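## Task

Press the lid of the tip box labelled E10 closed so that it latches. Both other lids have to finish wide open, and all three boxes have to remain level and seated between the locators of their holder plates. The result must hold with no help from the robot, so release the box and pull the grippers away before finishing.

## Robot and tools

SETUP. Two arms, left_arm and right_arm, each ending in a parallel gripper with a wrist camera (cam_left_wrist, cam_right_wrist, both 672x504). Three holder plates, H1, H2, H3, run from the robot's left to its right; each carries one loose tip box. A box's ID is printed on the white label on its front wall. Pushing the lid's front edge fully down makes it latch. Either arm may be parked out of the way. A held part can occasionally be jerked briefly by an outside force.

FRAME. Every pose uses one scene frame: origin on the tabletop midway between the arms, +z up, +x away from the robot over the table, left_arm on the +y side. The arm names do not indicate sides of a camera image. Reported hand positions can be somewhat wrong, worse at long reach. The gripper's fingers point along its own +z and part along its own y. end_effector_position is the spot between the pads when closed, about 2 cm short of the fingertips; closing pushes the tips roughly 10 mm further along +z.

THE ROW. Any commanded pose is a row of 16 numbers: left_arm x, y, z, qw, qx, qy, qz, opening, then right_arm in the same order. Both halves are always required. x, y, z are an absolute target position in metres and the quaternion is an absolute target orientation with w first, both in the scene frame (not offsets). Opening runs from -1 (closed) to +1 (fully open, 0.084 m). A row is refused if any target lies more than 0.6 m from that arm's last reported position along any axis of its gripper. To keep an orientation, resend the same quaternion each time rather than copying the drifted value from a result. To hold an arm still, resend its last reported pose and desired opening on every call.

execute_actions: argument actions is a list holding at most one item; pictures (true/false) controls images. An empty list just reports the state. An action item {"rows": [...], "steps": n} gives 1 to 15 rows and up to 15 steps of 1/30 s (default 15); each row covers one step and the final row repeats. A wait item {"steps": n}, n up to 300, returns once n steps have elapsed since the previous result, your reply time included. Each step the command is clipped to within 70 mm and 16 degrees of the measured pose and solved by damped IK, favouring position over orientation. Once an action ends, an arm only continues to its last clipped pose, so long moves need follow-up calls.

move: target is one 16-number row; speed is 0.002 to 0.5 m/s (default 0.25; rotation limited to twice that in rad/s). Each gripper follows a straight line to its absolute pose, taking 0.5 to 10 s, and both finish together; anything longer is cut off at 10 s. Paths ignore obstacles and the other arm, grippers lag and may overshoot the speed, especially with a nearly straight arm. Opening is applied at the start. The result adds a move: line with the outcome (done, off_target, moving, held, fault), any limits (paced = pose clipped; held = steps blocked, after which the arm may jump fast) and each gripper's distance to its target.

wait: seconds from 0 to 10; nothing new is commanded.

zoom_image: camera is cam_left_wrist or cam_right_wrist; region [x0, y0, x1, y1] in pixels of that camera's last image, origin top-left, at most 504 by 504.

finished_scene: scene is the number of the scene being closed. It is final and reports success; its result gives the next task. Replying with no tool call ends everything.

READING RESULTS. The state line lists, per arm, position (m), quaternion wxyz and velocities (m/s, rad/s), plus grip_measured on the opening scale. "pose unreachable" means the clearance check altered or blocked that arm's command; HELD flags each affected step. A Hand target line shows where the controller is currently driving each gripper. Camera calibration (intrinsics K, distortion, T_world_to_cam) is supplied and can be off by a small amount; changed camera values are listed with pictures.

GRIPPING. To hold something, command an opening well under grip_measured; lower squeezes harder, up to about 24 N per pad. Fast closing can press much harder.

LIMITS AND HAZARDS. Joint load limits (N m): waist 46.5, shoulder 46.5, elbow 27.9, forearm roll 27.9, wrist pitch 18.6, wrist roll 18.6. Reaching one causes a torque fault: the arm backs off, freezes for 10 s and drops the remainder of the call. Sustained loads heat motors; MOTOR HOT appears from 65 °C and at 80 °C an OVER-TEMPERATURE FAULT brakes that arm until it cools. Never push anything off the table, never let the arms collide or press on each other, and avoid slamming the lid, dragging boxes out of their locators, shoving hard or dropping things. Approach slowly near contact, since faster motion and targets set deeper past the surface both press harder. Smooth, efficient motion is preferred.

Each tool is called after "Request:" by a JSON object that holds its "method" and its "body", one argument or row to a line.

## Session

Request:
{"method": "execute_actions", "body": {
  "actions": []
}}

Scene clock: 0.00 s of 7200.00 s.
left_arm: end_effector_position=(+0.2694, +0.5477, +0.2837) grip_measured=+1.00 end_effector_quat_wxyz=(+0.381, -0.137, +0.859, -0.313) end_effector_velocity=(-0.000, +0.001, +0.000) end_effector_angular_velocity=(+0.002, -0.000, +0.001) | right_arm: end_effector_position=(+0.1781, -0.4293, +0.1882) grip_measured=+1.00 end_effector_quat_wxyz=(+0.286, +0.051, +0.861, +0.418) end_effector_velocity=(-0.000, +0.000, -0.000) end_effector_angular_velocity=(-0.000, -0.000, -0.000)
Joint positions: left_arm=[ 1.339 -0.534 -0.537 -1.047  1.4   -1.934  0.084] | right_arm=[-1.514 -0.571 -0.287  0.545  1.793  1.494  0.084]
Joint velocities: left_arm=[ 0.001 -0.001 -0.     0.001 -0.    -0.    -0.   ] | right_arm=[-0. -0.  0. -0. -0. -0.  0.]
Motor temperatures (°C, as the motors report them): left_arm=[31 31 29 32 35 36] | right_arm=[33 33 32 32 33 31]
Hand target (left_arm): +0.269, +0.548, +0.284; +0.381, -0.137, +0.859, -0.313
Hand target (right_arm): +0.178, -0.429, +0.188; +0.286, +0.051, +0.861, +0.418

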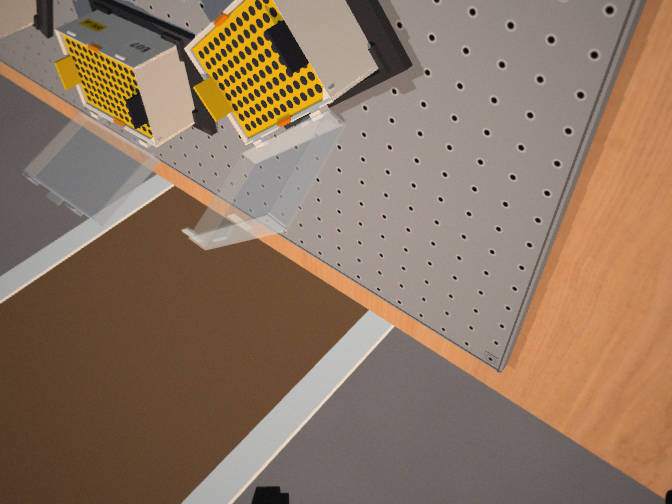

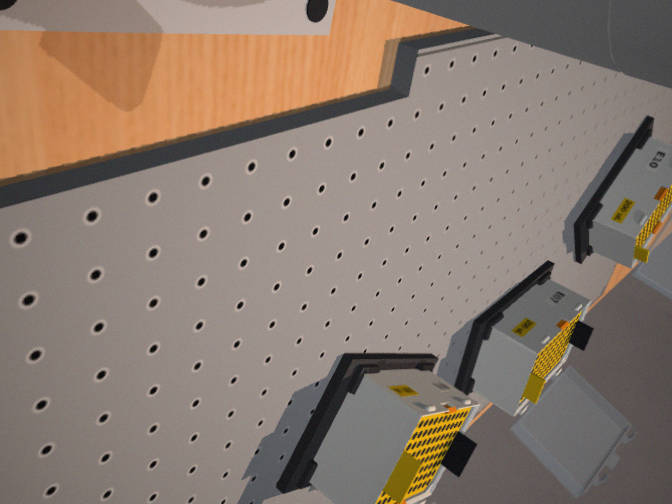

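Request:
{"method": "move", "body": {
  "target": [0.12,0.27,0.36,0.259,0,0.966,0,1,0.1781,-0.4293,0.1882,0.286,0.051,0.861,0.418,1]
}}

Scene clock: 9.23 s of 7200.00 s.
left_arm: end_effector_position=(+0.1208, +0.2721, +0.3606) grip_measured=+1.00 end_effector_quat_wxyz=(+0.305, +0.051, +0.930, -0.199) end_effector_velocity=(-0.001, -0.002, +0.001) end_effector_angular_velocity=(+0.009, -0.050, +0.054) | right_arm: end_effector_position=(+0.1781, -0.4293, +0.1882) grip_measured=+1.00 end_effector_quat_wxyz=(+0.286, +0.051, +0.861, +0.418) end_effector_velocity=(+0.000, +0.000, +0.000) end_effector_angular_velocity=(+0.001, -0.000, -0.000)
Joint positions: left_arm=[ 0.615 -1.808 -0.364 -0.636  1.708 -2.857  0.084] | right_arm=[-1.514 -0.571 -0.287  0.545  1.793  1.496  0.084]
Joint velocities: left_arm=[ 0.435 -0.078 -0.016 -0.195  0.218  0.223 -0.   ] | right_arm=[-0.    -0.     0.001  0.     0.001  0.     0.   ]
Motor temperatures (°C, as the motors report them): left_arm=[31 31 32 32 35 36] | right_arm=[33 33 35 32 33 31]
Hand target (left_arm): +0.121, +0.272, +0.361; +0.310, +0.048, +0.929, -0.196
Hand target (right_arm): +0.178, -0.429, +0.188; +0.286, +0.051, +0.861, +0.418
Off the commanded pose (left_arm): 0.002 m, 25 deg; orientation clipped at the last step of the last action.
Off the commanded pose (right_arm): 0.000 m, 0 deg.
After step 90, 4.10 s passed at rest.
move: off_target (left_arm); limits=paced
camera_calibration (this result's frames):
cam_left_wrist: T_world_to_cam=[[0.222159, 0.916402, -0.332947, -0.121499], [0.810776, 0.0160392, 0.585136, -0.242601], [0.54156, -0.399939, -0.739434, 0.441798], [0, 0, 0, 1]] pos_world=[-0.0155727, 0.291925, 0.428182]
cam_right_wrist: T_world_to_cam=[[-0.148208, 0.644488, 0.750113, 0.200299], [0.846233, -0.309873, 0.433438, -0.29421], [0.511785, 0.69901, -0.499461, 0.430021], [0, 0, 0, 1]] pos_world=[0.0585776, -0.520847, 0.192053]

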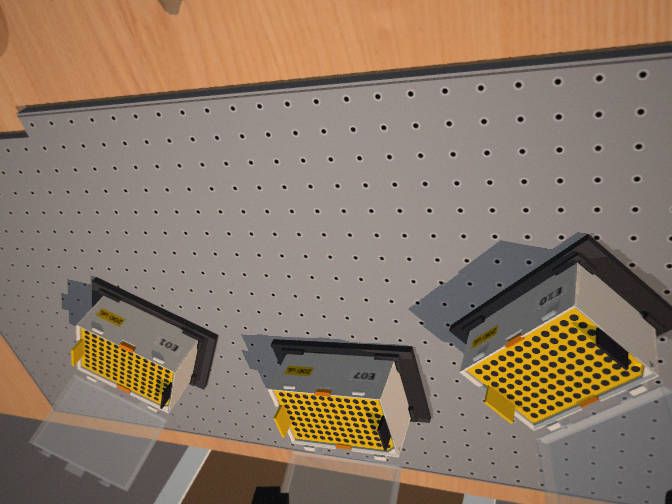

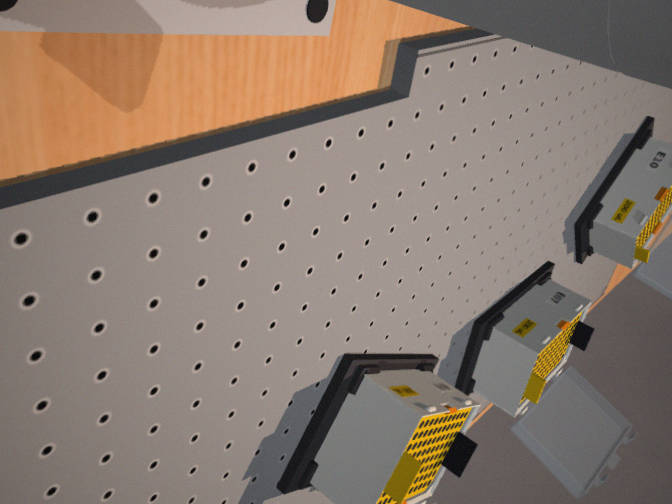

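Request:
{"method": "move", "body": {
  "target": [0.25,0.33,0.36,0.305,0.051,0.93,-0.199,-1,0.1781,-0.4293,0.1882,0.286,0.051,0.861,0.418,1]
}}

Scene clock: 19.70 s of 7200.00 s.
left_arm: end_effector_position=(+0.2495, +0.3299, +0.3596) grip_measured=-1.00 end_effector_quat_wxyz=(+0.305, +0.052, +0.930, -0.199) end_effector_velocity=(+0.002, +0.001, -0.001) end_effector_angular_velocity=(+0.006, +0.009, +0.009) | right_arm: end_effector_position=(+0.1781, -0.4293, +0.1882) grip_measured=+1.00 end_effector_quat_wxyz=(+0.286, +0.051, +0.861, +0.418) end_effector_velocity=(-0.000, +0.000, -0.000) end_effector_angular_velocity=(+0.001, -0.000, -0.000)
Joint positions: left_arm=[ 0.479 -1.217 -0.424 -0.615  1.202 -2.65   0.   ] | right_arm=[-1.514 -0.571 -0.287  0.545  1.793  1.496  0.084]
Joint velocities: left_arm=[-0.015  0.01  -0.004  0.018 -0.012 -0.022  0.   ] | right_arm=[-0.     0.001  0.    -0.     0.     0.    -0.   ]
Motor temperatures (°C, as the motors report them): left_arm=[31 31 33 32 36 36] | right_arm=[33 33 37 32 33 31]
Hand target (left_arm): +0.250, +0.330, +0.359; +0.305, +0.052, +0.930, -0.199
Hand target (right_arm): +0.178, -0.429, +0.188; +0.286, +0.051, +0.861, +0.418
Off the commanded pose (left_arm): 0.001 m, 0 deg.
Off the commanded pose (right_arm): 0.000 m, 0 deg.
After step 90, 6.20 s passed at rest.
move: done
camera_calibration (this result's frames):
cam_left_wrist: T_world_to_cam=[[0.224339, 0.916163, -0.332141, -0.204144], [0.81034, 0.0139437, 0.585793, -0.346729], [0.541313, -0.400564, -0.739276, 0.394634], [0, 0, 0, 1]] pos_world=[0.113146, 0.34994, 0.42705]
cam_right_wrist: T_world_to_cam=[[-0.148206, 0.644489, 0.750112, 0.200299], [0.846233, -0.309874, 0.433438, -0.294211], [0.511786, 0.699007, -0.499463, 0.430021], [0, 0, 0, 1]] pos_world=[0.0585776, -0.520847, 0.192054]

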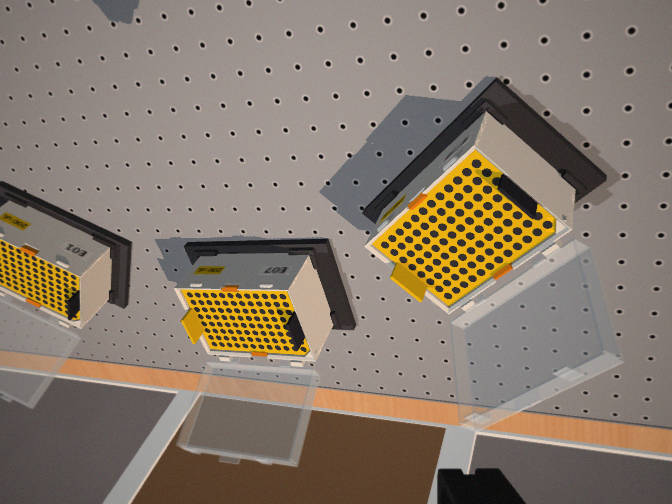

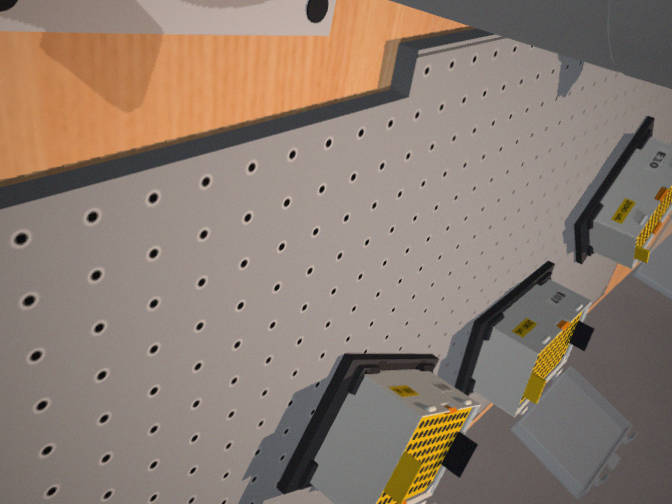

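Request:
{"method": "move", "body": {
  "target": [0.45,0.31,0.24,0,0.436,0.9,0,1,0.1781,-0.4293,0.1882,0.286,0.051,0.861,0.418,1]
}}

Scene clock: 44.03 s of 7200.00 s.
left_arm: end_effector_position=(+0.4496, +0.3103, +0.2401) grip_measured=+1.00 end_effector_quat_wxyz=(+0.001, +0.436, +0.900, +0.001) end_effector_velocity=(+0.001, -0.001, -0.003) end_effector_angular_velocity=(+0.006, +0.013, -0.007) | right_arm: end_effector_position=(+0.1781, -0.4293, +0.1882) grip_measured=+1.00 end_effector_quat_wxyz=(+0.286, +0.051, +0.861, +0.418) end_effector_velocity=(+0.000, +0.000, -0.000) end_effector_angular_velocity=(+0.001, +0.001, -0.000)
Joint positions: left_arm=[ 0.069  0.04  -1.223  0.002  1.18  -2.367  0.084] | right_arm=[-1.514 -0.571 -0.287  0.545  1.793  1.496  0.084]
Joint velocities: left_arm=[-0.004  0.015 -0.012  0.004  0.011  0.001 -0.   ] | right_arm=[ 0.     0.     0.001  0.     0.     0.001 -0.   ]
Motor temperatures (°C, as the motors report them): left_arm=[31 31 36 32 36 36] | right_arm=[33 33 40 32 33 31]
Hand target (left_arm): +0.450, +0.310, +0.240; +0.000, +0.436, +0.900, +0.001
Hand target (right_arm): +0.178, -0.429, +0.188; +0.286, +0.051, +0.861, +0.418
Off the commanded pose (left_arm): 0.001 m, 0 deg.
Off the commanded pose (right_arm): 0.000 m, 0 deg.
After step 90, 18.67 s passed at rest.
move: done
camera_calibration (this result's frames):
cam_left_wrist: T_world_to_cam=[[0.790188, 0.612845, 0.0050069, -0.512034], [0.612865, -0.790157, -0.00694097, 0.0420482], [-0.000297499, 0.00855322, -0.999963, 0.369337], [0, 0, 0, 1]] pos_world=[0.378943, 0.343863, 0.372179]
cam_right_wrist: T_world_to_cam=[[-0.148206, 0.644489, 0.750112, 0.200299], [0.846233, -0.309874, 0.433438, -0.294211], [0.511787, 0.699007, -0.499463, 0.430021], [0, 0, 0, 1]] pos_world=[0.0585777, -0.520847, 0.192054]

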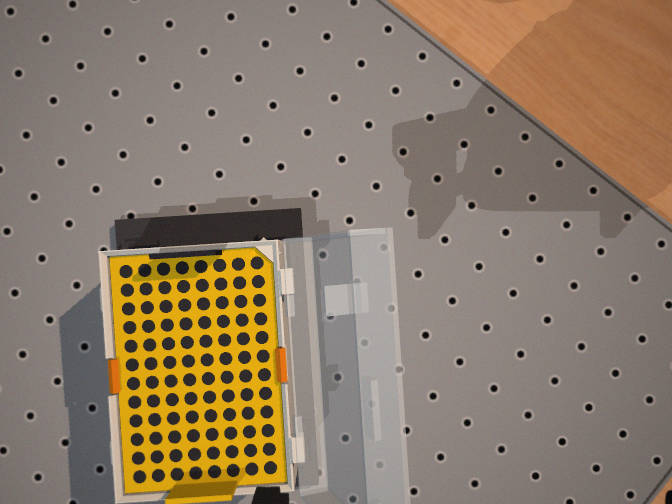

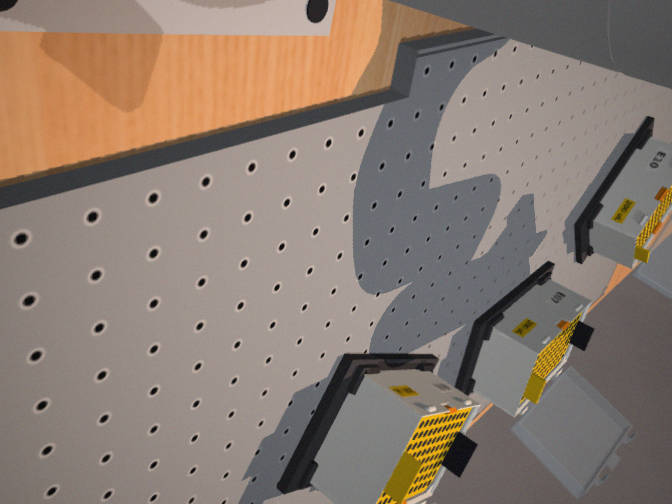

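Request:
{"method": "move", "body": {
  "target": [0.485,0.338,0.125,0,0.436,0.9,0,-1,0.1781,-0.4293,0.1882,0.286,0.051,0.861,0.418,1]
}}

Request:
{"method": "move", "body": {
  "target": [0.375,0.262,0.135,0,0.436,0.9,0,-1,0.1781,-0.4293,0.1882,0.286,0.051,0.861,0.418,1],
  "speed": 0.06
}}

Request:
{"method": "move", "body": {
  "target": [0.345,0.242,0.22,0,0.436,0.9,0,-1,0.1781,-0.4293,0.1882,0.286,0.051,0.861,0.418,1]
}}

Scene clock: 58.17 s of 7200.00 s.
left_arm: end_effector_position=(+0.4847, +0.3378, +0.1256) grip_measured=-1.00 end_effector_quat_wxyz=(+0.001, +0.436, +0.900, -0.000) end_effector_velocity=(-0.000, -0.000, -0.004) end_effector_angular_velocity=(+0.000, +0.006, -0.000) | right_arm: end_effector_position=(+0.1781, -0.4293, +0.1882) grip_measured=+1.00 end_effector_quat_wxyz=(+0.286, +0.051, +0.861, +0.418) end_effector_velocity=(+0.000, +0.000, +0.000) end_effector_angular_velocity=(+0.000, -0.000, +0.000)
Joint positions: left_arm=[ 0.131  0.267 -1.173 -0.001  0.905 -2.304  0.   ] | right_arm=[-1.514 -0.571 -0.287  0.545  1.793  1.496  0.084]
Joint velocities: left_arm=[-0.     0.01  -0.002 -0.    -0.002 -0.     0.   ] | right_arm=[-0.     0.    -0.     0.     0.001 -0.     0.   ]
Motor temperatures (°C, as the motors report them): left_arm=[31 32 36 32 36 36] | right_arm=[33 33 40 32 33 31]
Hand target (left_arm): +0.485, +0.338, +0.125; +0.000, +0.436, +0.900, -0.000
Hand target (right_arm): +0.178, -0.429, +0.188; +0.286, +0.051, +0.861, +0.418
Off the commanded pose (left_arm): 0.001 m, 0 deg.
Off the commanded pose (right_arm): 0.000 m, 0 deg.
After step 90, 10.07 s passed at rest.
move: done
camera_calibration (this result's frames):
cam_left_wrist: T_world_to_cam=[[0.790441, 0.612536, 0.00181397, -0.555636], [0.612534, -0.790418, -0.00641538, 0.0416367], [-0.00249585, 0.00618209, -0.999978, 0.256441], [0, 0, 0, 1]] pos_world=[0.414334, 0.371673, 0.257711]
cam_right_wrist: T_world_to_cam=[[-0.148206, 0.644489, 0.750112, 0.200299], [0.846233, -0.309874, 0.433438, -0.294211], [0.511786, 0.699007, -0.499463, 0.430021], [0, 0, 0, 1]] pos_world=[0.0585776, -0.520847, 0.192054]

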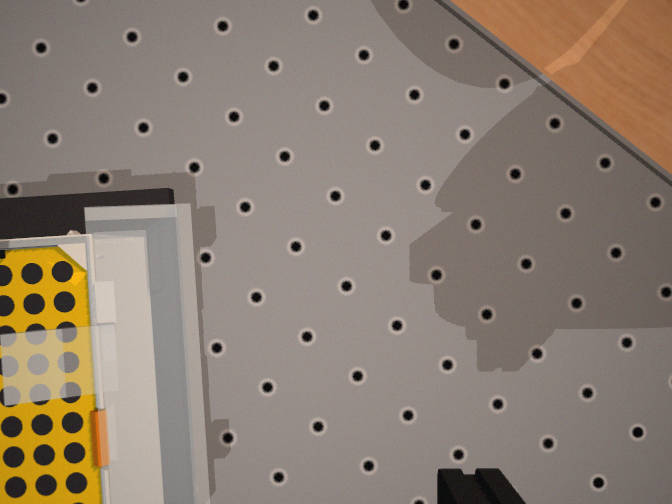

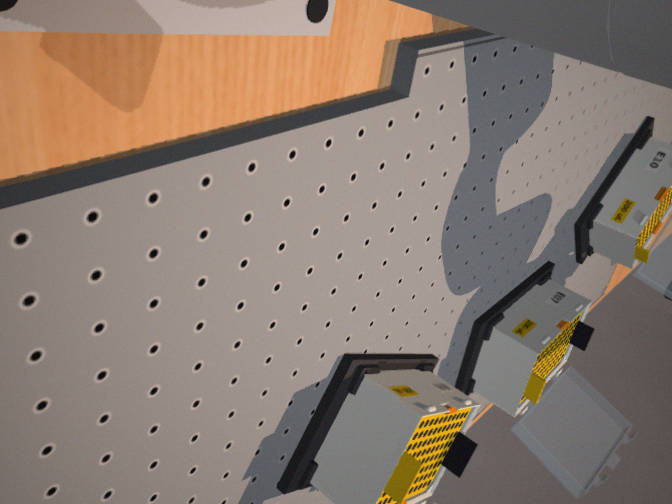

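Scene clock: 60.80 s of 7200.00 s.
left_arm: end_effector_position=(+0.3753, +0.2621, +0.1352) grip_measured=-1.00 end_effector_quat_wxyz=(+0.000, +0.436, +0.900, +0.000) end_effector_velocity=(-0.001, -0.001, +0.000) end_effector_angular_velocity=(+0.000, -0.001, +0.000) | right_arm: end_effector_position=(+0.1781, -0.4293, +0.1882) grip_measured=+1.00 end_effector_quat_wxyz=(+0.286, +0.051, +0.861, +0.418) end_effector_velocity=(-0.000, +0.000, -0.000) end_effector_angular_velocity=(+0.000, +0.000, -0.000)
Joint positions: left_arm=[-0.065 -0.05  -0.802  0.001  0.852 -2.502  0.   ] | right_arm=[-1.514 -0.571 -0.287  0.545  1.793  1.496  0.084]
Joint velocities: left_arm=[-0.003 -0.003  0.004  0.    -0.001 -0.004  0.   ] | right_arm=[-0.  0.  0. -0. -0. -0. -0.]
Motor temperatures (°C, as the motors report them): left_arm=[31 32 36 32 36 36] | right_arm=[33 33 40 32 33 31]
Hand target (left_arm): +0.375, +0.262, +0.135; +0.000, +0.436, +0.900, +0.000
Hand target (right_arm): +0.178, -0.429, +0.188; +0.286, +0.051, +0.861, +0.418
Off the commanded pose (left_arm): 0.000 m, 0 deg.
Off the commanded pose (right_arm): 0.000 m, 0 deg.
move: done
camera_calibration (this result's frames):
cam_left_wrist: T_world_to_cam=[[0.789957, 0.613159, 0.00221908, -0.422911], [0.613156, -0.789926, -0.00757277, 0.0486385], [-0.0028904, 0.0073428, -0.999969, 0.266123], [0, 0, 0, 1]] pos_world=[0.305027, 0.295778, 0.267422]
cam_right_wrist: T_world_to_cam=[[-0.148206, 0.644489, 0.750112, 0.200299], [0.846233, -0.309874, 0.433438, -0.294211], [0.511786, 0.699008, -0.499463, 0.430021], [0, 0, 0, 1]] pos_world=[0.0585776, -0.520847, 0.192054]

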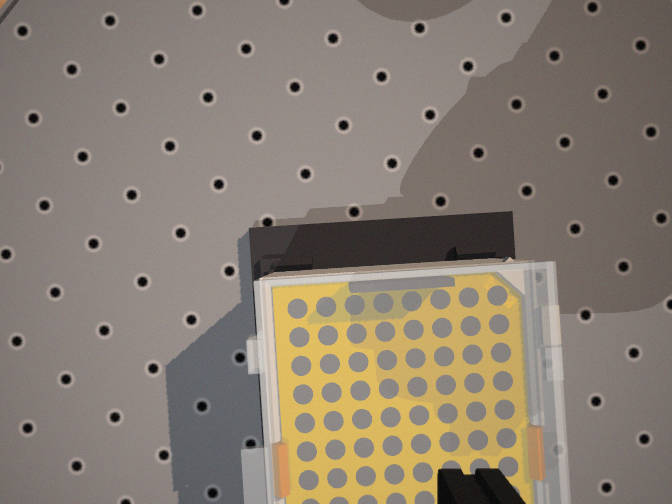

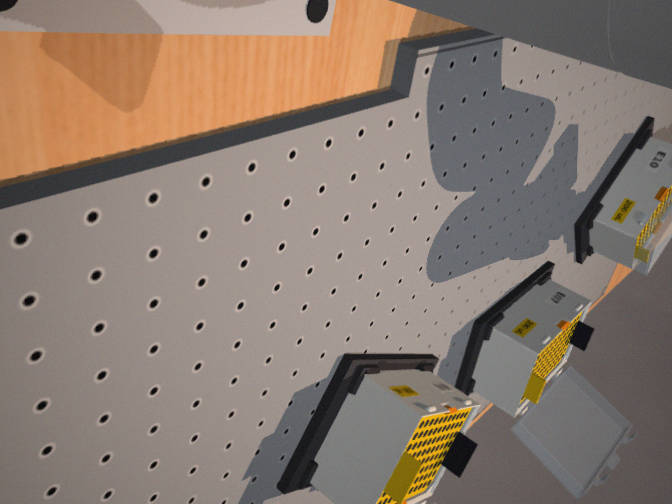

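Scene clock: 61.77 s of 7200.00 s.
left_arm: end_effector_position=(+0.3453, +0.2422, +0.2195) grip_measured=-1.00 end_effector_quat_wxyz=(-0.000, +0.436, +0.900, +0.000) end_effector_velocity=(+0.001, -0.001, +0.005) end_effector_angular_velocity=(-0.002, -0.007, +0.000) | right_arm: end_effector_position=(+0.1781, -0.4293, +0.1882) grip_measured=+1.00 end_effector_quat_wxyz=(+0.286, +0.051, +0.861, +0.418) end_effector_velocity=(-0.000, -0.000, +0.000) end_effector_angular_velocity=(+0.000, +0.001, -0.000)
Joint positions: left_arm=[-0.133 -0.239 -0.865  0.001  1.104 -2.57   0.   ] | right_arm=[-1.514 -0.571 -0.287  0.545  1.793  1.496  0.084]
Joint velocities: left_arm=[-0.002 -0.007 -0.007  0.     0.006 -0.003  0.   ] | right_arm=[ 0.     0.001 -0.001 -0.    -0.     0.001  0.   ]
Motor temperatures (°C, as the motors report them): left_arm=[31 32 36 32 36 36] | right_arm=[33 33 40 32 33 31]
Hand target (left_arm): +0.345, +0.242, +0.220; +0.000, +0.436, +0.900, +0.000
Hand target (right_arm): +0.178, -0.429, +0.188; +0.286, +0.051, +0.861, +0.418
Off the commanded pose (left_arm): 0.001 m, 0 deg.
Off the commanded pose (right_arm): 0.000 m, 0 deg.
move: done
camera_calibration (this result's frames):
cam_left_wrist: T_world_to_cam=[[0.789487, 0.613765, 0.00162759, -0.387029], [0.613755, -0.789451, -0.00854123, 0.0518498], [-0.0039574, 0.00774213, -0.999962, 0.350689], [0, 0, 0, 1]] pos_world=[0.275119, 0.275763, 0.351749]
cam_right_wrist: T_world_to_cam=[[-0.148206, 0.644489, 0.750112, 0.200299], [0.846233, -0.309874, 0.433438, -0.294211], [0.511786, 0.699008, -0.499463, 0.430021], [0, 0, 0, 1]] pos_world=[0.0585776, -0.520847, 0.192054]

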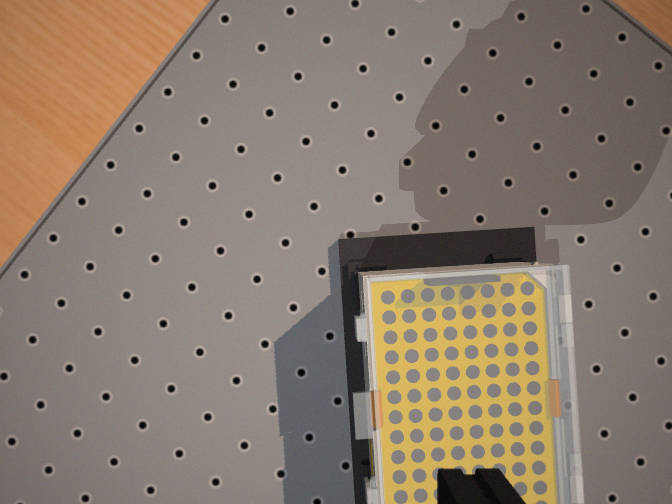

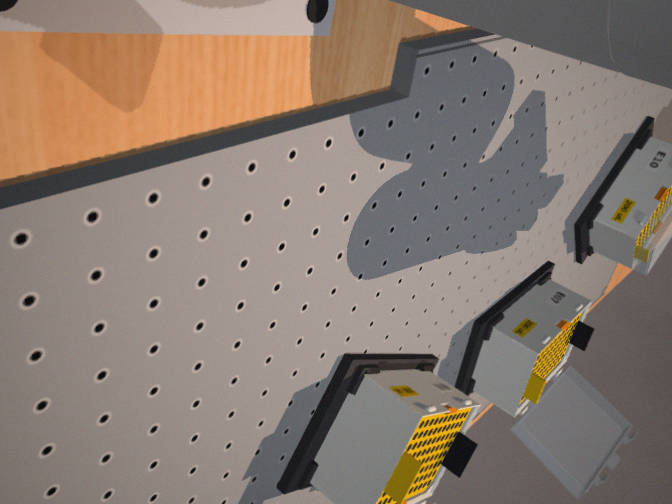

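Request:
{"method": "move", "body": {
  "target": [0.333,0.233,0.113,0,0.436,0.9,0,-1,0.1781,-0.4293,0.1882,0.286,0.051,0.861,0.418,1],
  "speed": 0.05
}}

Request:
{"method": "move", "body": {
  "target": [0.28,0.2,0.2,0.2,0.436,0.9,0,-1,0.1781,-0.4293,0.1882,0.286,0.051,0.861,0.418,1]
}}

Scene clock: 69.50 s of 7200.00 s.
left_arm: end_effector_position=(+0.3327, +0.2329, +0.1134) grip_measured=-1.00 end_effector_quat_wxyz=(+0.000, +0.436, +0.900, -0.000) end_effector_velocity=(+0.001, -0.001, -0.001) end_effector_angular_velocity=(-0.001, -0.003, -0.001) | right_arm: end_effector_position=(+0.1781, -0.4293, +0.1882) grip_measured=+1.00 end_effector_quat_wxyz=(+0.286, +0.051, +0.861, +0.418) end_effector_velocity=(+0.000, -0.000, -0.000) end_effector_angular_velocity=(-0.001, +0.000, -0.000)
Joint positions: left_arm=[-0.165 -0.111 -0.663 -0.001  0.773 -2.6    0.   ] | right_arm=[-1.514 -0.571 -0.287  0.545  1.793  1.496  0.084]
Joint velocities: left_arm=[-0.001  0.003  0.001  0.    -0.007 -0.     0.   ] | right_arm=[ 0.     0.    -0.     0.    -0.001  0.     0.   ]
Motor temperatures (°C, as the motors report them): left_arm=[31 32 36 32 36 36] | right_arm=[33 33 41 32 33 31]
Hand target (left_arm): +0.333, +0.233, +0.113; +0.000, +0.436, +0.900, -0.000
Hand target (right_arm): +0.178, -0.429, +0.188; +0.286, +0.051, +0.861, +0.418
Off the commanded pose (left_arm): 0.000 m, 0 deg.
Off the commanded pose (right_arm): 0.000 m, 0 deg.
After step 90, 2.20 s passed at rest.
move: done
camera_calibration (this result's frames):
cam_left_wrist: T_world_to_cam=[[0.790411, 0.612575, 0.00136825, -0.371227], [0.612568, -0.790388, -0.00683731, 0.0517692], [-0.00310691, 0.00624244, -0.999976, 0.244688], [0, 0, 0, 1]] pos_world=[0.26247, 0.266794, 0.245544]
cam_right_wrist: T_world_to_cam=[[-0.148206, 0.644489, 0.750112, 0.200299], [0.846233, -0.309874, 0.433438, -0.294211], [0.511786, 0.699008, -0.499463, 0.430021], [0, 0, 0, 1]] pos_world=[0.0585777, -0.520847, 0.192054]

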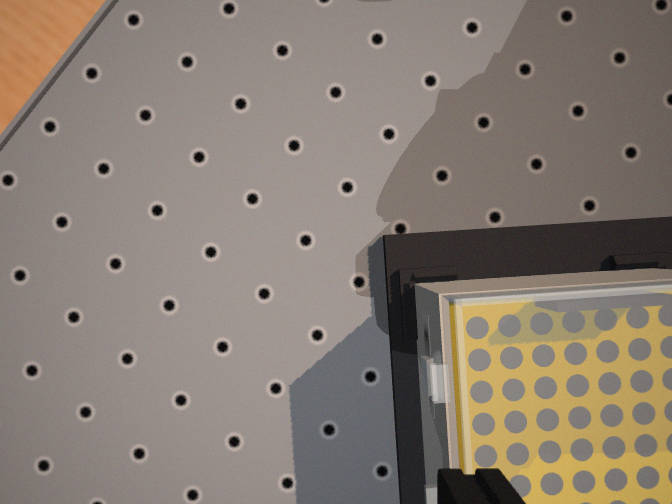

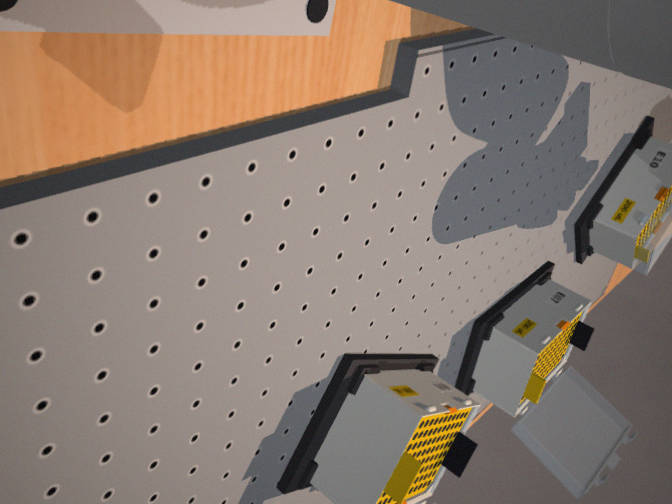

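Scene clock: 70.87 s of 7200.00 s.
left_arm: end_effector_position=(+0.2805, +0.1998, +0.1997) grip_measured=-1.00 end_effector_quat_wxyz=(+0.196, +0.427, +0.883, +0.000) end_effector_velocity=(-0.002, -0.000, +0.001) end_effector_angular_velocity=(+0.001, -0.004, -0.000) | right_arm: end_effector_position=(+0.1781, -0.4293, +0.1882) grip_measured=+1.00 end_effector_quat_wxyz=(+0.286, +0.051, +0.861, +0.418) end_effector_velocity=(+0.000, -0.000, +0.000) end_effector_angular_velocity=(-0.001, +0.000, -0.001)
Joint positions: left_arm=[-0.312 -0.684 -0.32   0.039  0.611 -2.777  0.   ] | right_arm=[-1.514 -0.571 -0.287  0.545  1.793  1.496  0.084]
Joint velocities: left_arm=[-0.004 -0.009  0.005  0.007  0.002 -0.009  0.   ] | right_arm=[-0.    -0.002 -0.     0.     0.001  0.001 -0.   ]
Motor temperatures (°C, as the motors report them): left_arm=[31 32 36 32 36 36] | right_arm=[33 33 41 32 33 31]
Hand target (left_arm): +0.280, +0.200, +0.200; +0.196, +0.427, +0.883, +0.000
Hand target (right_arm): +0.178, -0.429, +0.188; +0.286, +0.051, +0.861, +0.418
Off the commanded pose (left_arm): 0.001 m, 0 deg.
Off the commanded pose (right_arm): 0.000 m, 0 deg.
move: done
camera_calibration (this result's frames):
cam_left_wrist: T_world_to_cam=[[0.758535, 0.628572, 0.171818, -0.338055], [0.554222, -0.760994, 0.337233, -0.0000108749], [0.342727, -0.160577, -0.925609, 0.252542], [0, 0, 0, 1]] pos_world=[0.16988, 0.253036, 0.291843]
cam_right_wrist: T_world_to_cam=[[-0.148206, 0.644489, 0.750112, 0.200299], [0.846233, -0.309874, 0.433438, -0.294211], [0.511786, 0.699008, -0.499463, 0.430021], [0, 0, 0, 1]] pos_world=[0.0585776, -0.520847, 0.192054]

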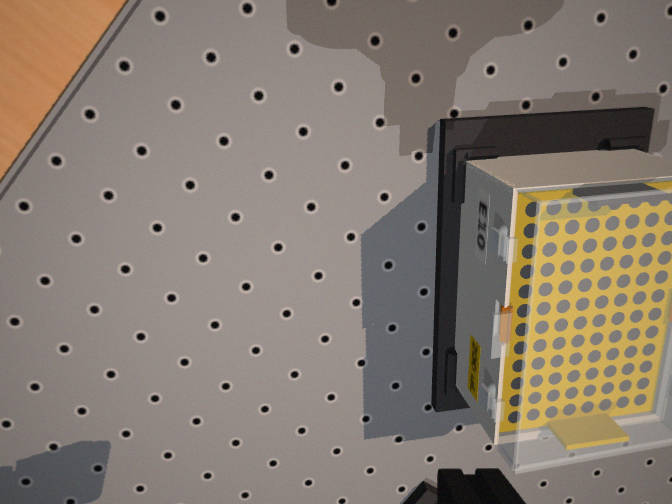

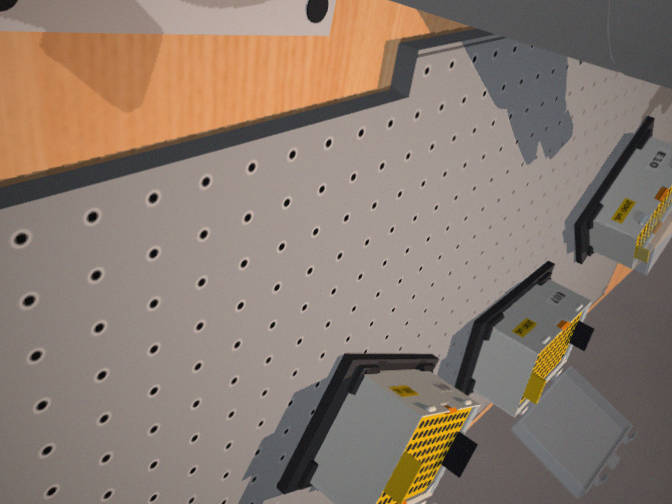

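Request:
{"method": "move", "body": {
  "target": [0.345,0.242,0.15,0,0.436,0.9,0,-1,0.1781,-0.4293,0.1882,0.286,0.051,0.861,0.418,1]
}}

Request:
{"method": "move", "body": {
  "target": [0.345,0.242,0.098,0,0.436,0.9,0,-1,0.1781,-0.4293,0.1882,0.286,0.051,0.861,0.418,1],
  "speed": 0.04
}}

Request:
{"method": "move", "body": {
  "target": [0.28,0.2,0.2,0.2,0.436,0.9,0,-1,0.1781,-0.4293,0.1882,0.286,0.051,0.861,0.418,1]
}}

Scene clock: 77.43 s of 7200.00 s.
left_arm: end_effector_position=(+0.3446, +0.2422, +0.1502) grip_measured=-1.00 end_effector_quat_wxyz=(+0.001, +0.436, +0.900, -0.000) end_effector_velocity=(+0.002, +0.001, -0.000) end_effector_angular_velocity=(+0.005, +0.011, +0.001) | right_arm: end_effector_position=(+0.1781, -0.4293, +0.1882) grip_measured=+1.00 end_effector_quat_wxyz=(+0.286, +0.051, +0.861, +0.418) end_effector_velocity=(+0.000, +0.000, -0.000) end_effector_angular_velocity=(+0.001, -0.001, +0.001)
Joint positions: left_arm=[-0.133 -0.154 -0.737 -0.     0.891 -2.569  0.   ] | right_arm=[-1.514 -0.571 -0.287  0.545  1.793  1.496  0.084]
Joint velocities: left_arm=[ 0.002  0.014 -0.017  0.002  0.014 -0.     0.   ] | right_arm=[ 0.     0.001 -0.    -0.     0.    -0.001 -0.   ]
Motor temperatures (°C, as the motors report them): left_arm=[31 32 36 32 36 36] | right_arm=[33 33 41 32 33 31]
Hand target (left_arm): +0.345, +0.242, +0.150; -0.000, +0.436, +0.900, -0.000
Hand target (right_arm): +0.178, -0.429, +0.188; +0.286, +0.051, +0.861, +0.418
Off the commanded pose (left_arm): 0.000 m, 0 deg.
Off the commanded pose (right_arm): 0.000 m, 0 deg.
After step 90, 2.27 s passed at rest.
move: done
camera_calibration (this result's frames):
cam_left_wrist: T_world_to_cam=[[0.790069, 0.613015, 0.00197691, -0.386405], [0.613013, -0.790046, -0.00645015, 0.0517835], [-0.00239218, 0.00630794, -0.999977, 0.281187], [0, 0, 0, 1]] pos_world=[0.274215, 0.27601, 0.282279]
cam_right_wrist: T_world_to_cam=[[-0.148206, 0.644489, 0.750112, 0.200299], [0.846233, -0.309874, 0.433438, -0.294211], [0.511786, 0.699008, -0.499463, 0.430021], [0, 0, 0, 1]] pos_world=[0.0585776, -0.520847, 0.192054]

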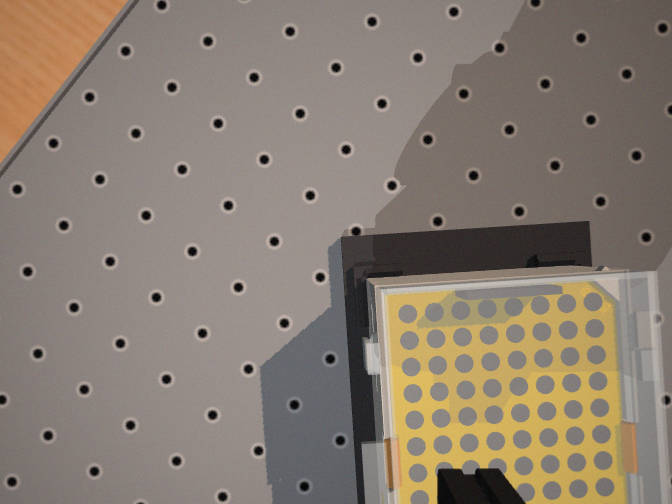

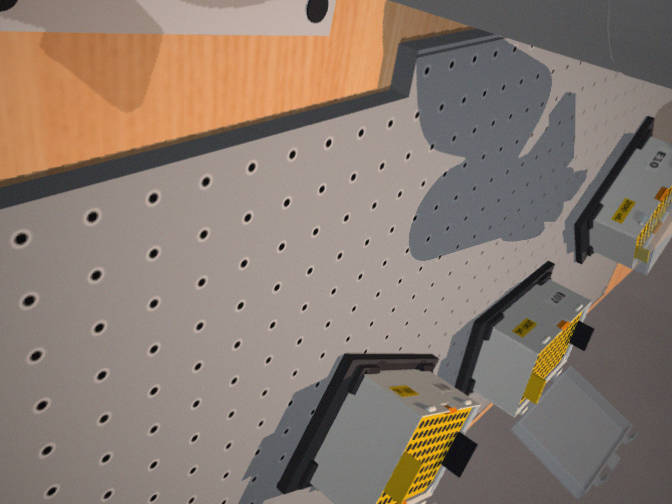

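Scene clock: 79.07 s of 7200.00 s.
left_arm: end_effector_position=(+0.3517, +0.2398, +0.1074) grip_measured=-1.00 end_effector_quat_wxyz=(+0.011, +0.436, +0.900, +0.001) end_effector_velocity=(+0.001, -0.000, +0.001) end_effector_angular_velocity=(-0.002, -0.004, +0.001) | right_arm: end_effector_position=(+0.1781, -0.4293, +0.1882) grip_measured=+1.00 end_effector_quat_wxyz=(+0.286, +0.051, +0.861, +0.418) end_effector_velocity=(+0.000, +0.000, +0.000) end_effector_angular_velocity=(+0.002, +0.000, +0.000)
Joint positions: left_arm=[-0.133 -0.062 -0.69  -0.     0.729 -2.569  0.   ] | right_arm=[-1.514 -0.571 -0.287  0.545  1.793  1.496  0.084]
Joint velocities: left_arm=[-0.    -0.002  0.001 -0.    -0.004 -0.001  0.   ] | right_arm=[ 0.     0.    -0.     0.     0.001  0.001  0.   ]
Motor temperatures (°C, as the motors report them): left_arm=[31 32 36 32 36 36] | right_arm=[33 33 41 32 33 31]
Hand target (left_arm): +0.345, +0.242, +0.098; +0.000, +0.436, +0.900, -0.000
Hand target (right_arm): +0.178, -0.429, +0.188; +0.286, +0.051, +0.861, +0.418
Off the commanded pose (left_arm): 0.012 m, 1 deg.
Off the commanded pose (right_arm): 0.000 m, 0 deg.
move: off_target (left_arm)
camera_calibration (this result's frames):
cam_left_wrist: T_world_to_cam=[[0.78987, 0.613113, 0.0140568, -0.391691], [0.612998, -0.789994, 0.011941, 0.0432903], [0.0184259, -0.000815028, -0.99983, 0.232862], [0, 0, 0, 1]] pos_world=[0.278557, 0.27454, 0.237812]
cam_right_wrist: T_world_to_cam=[[-0.148206, 0.644489, 0.750112, 0.200299], [0.846233, -0.309874, 0.433438, -0.294211], [0.511787, 0.699007, -0.499463, 0.43002], [0, 0, 0, 1]] pos_world=[0.0585776, -0.520847, 0.192054]

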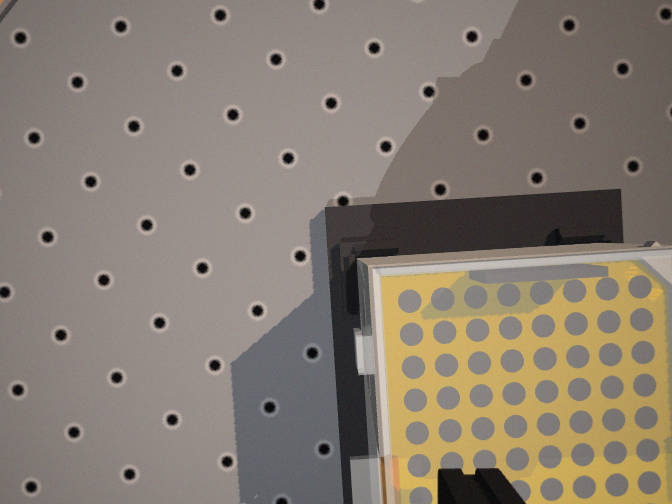

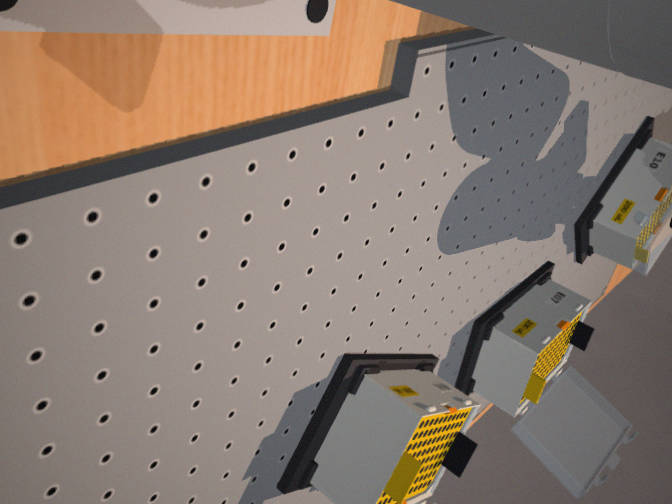

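Scene clock: 80.43 s of 7200.00 s.
left_arm: end_effector_position=(+0.2805, +0.1998, +0.1997) grip_measured=-1.00 end_effector_quat_wxyz=(+0.196, +0.427, +0.883, +0.000) end_effector_velocity=(-0.002, -0.000, +0.002) end_effector_angular_velocity=(+0.001, -0.004, -0.001) | right_arm: end_effector_position=(+0.1781, -0.4293, +0.1882) grip_measured=+1.00 end_effector_quat_wxyz=(+0.286, +0.051, +0.861, +0.418) end_effector_velocity=(+0.000, -0.000, -0.000) end_effector_angular_velocity=(+0.000, +0.001, -0.001)
Joint positions: left_arm=[-0.312 -0.684 -0.32   0.04   0.611 -2.777  0.   ] | right_arm=[-1.514 -0.571 -0.287  0.545  1.793  1.496  0.084]
Joint velocities: left_arm=[-0.005 -0.011  0.003  0.007  0.005 -0.007  0.   ] | right_arm=[ 0.     0.     0.     0.    -0.001  0.001 -0.   ]
Motor temperatures (°C, as the motors report them): left_arm=[31 32 36 32 36 36] | right_arm=[33 33 41 32 33 31]
Hand target (left_arm): +0.280, +0.200, +0.200; +0.196, +0.427, +0.883, +0.000
Hand target (right_arm): +0.178, -0.429, +0.188; +0.286, +0.051, +0.861, +0.418
Off the commanded pose (left_arm): 0.001 m, 0 deg.
Off the commanded pose (right_arm): 0.000 m, 0 deg.
move: done
camera_calibration (this result's frames):
cam_left_wrist: T_world_to_cam=[[0.758453, 0.628609, 0.172046, -0.338163], [0.554225, -0.760998, 0.337219, -0.0000273853], [0.342905, -0.160413, -0.925572, 0.252449], [0, 0, 0, 1]] pos_world=[0.16993, 0.253048, 0.291849]
cam_right_wrist: T_world_to_cam=[[-0.148206, 0.644489, 0.750112, 0.200299], [0.846233, -0.309874, 0.433438, -0.294211], [0.511786, 0.699007, -0.499463, 0.430021], [0, 0, 0, 1]] pos_world=[0.0585776, -0.520847, 0.192054]

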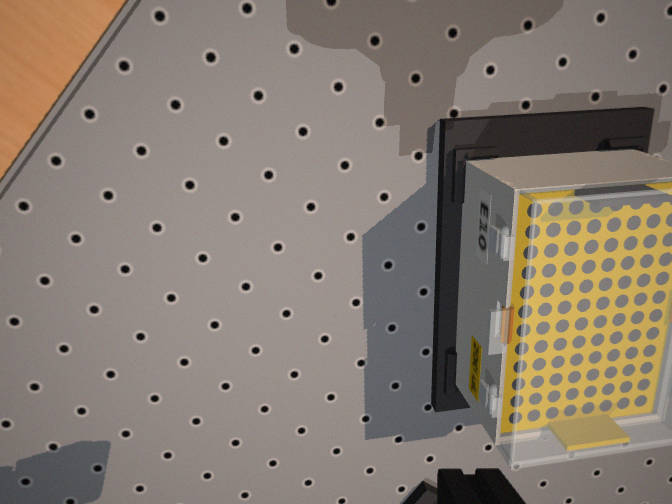

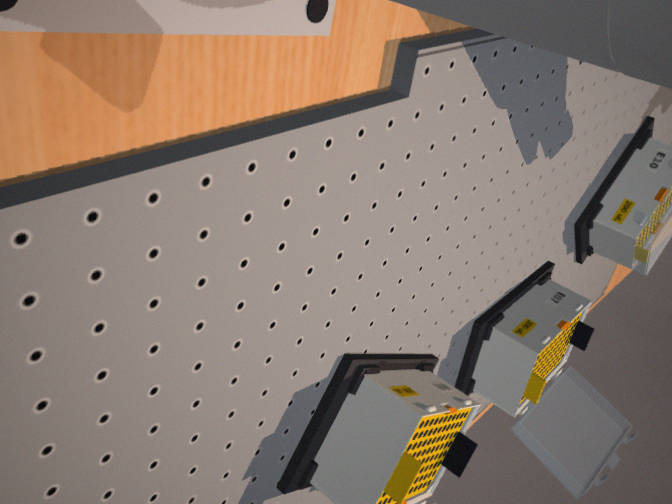

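Lid tab now overlaps the catch; looks latched.

Request:
{"method": "finished_scene", "body": {
  "scene": 1
}}

The scene is finished: the task was done.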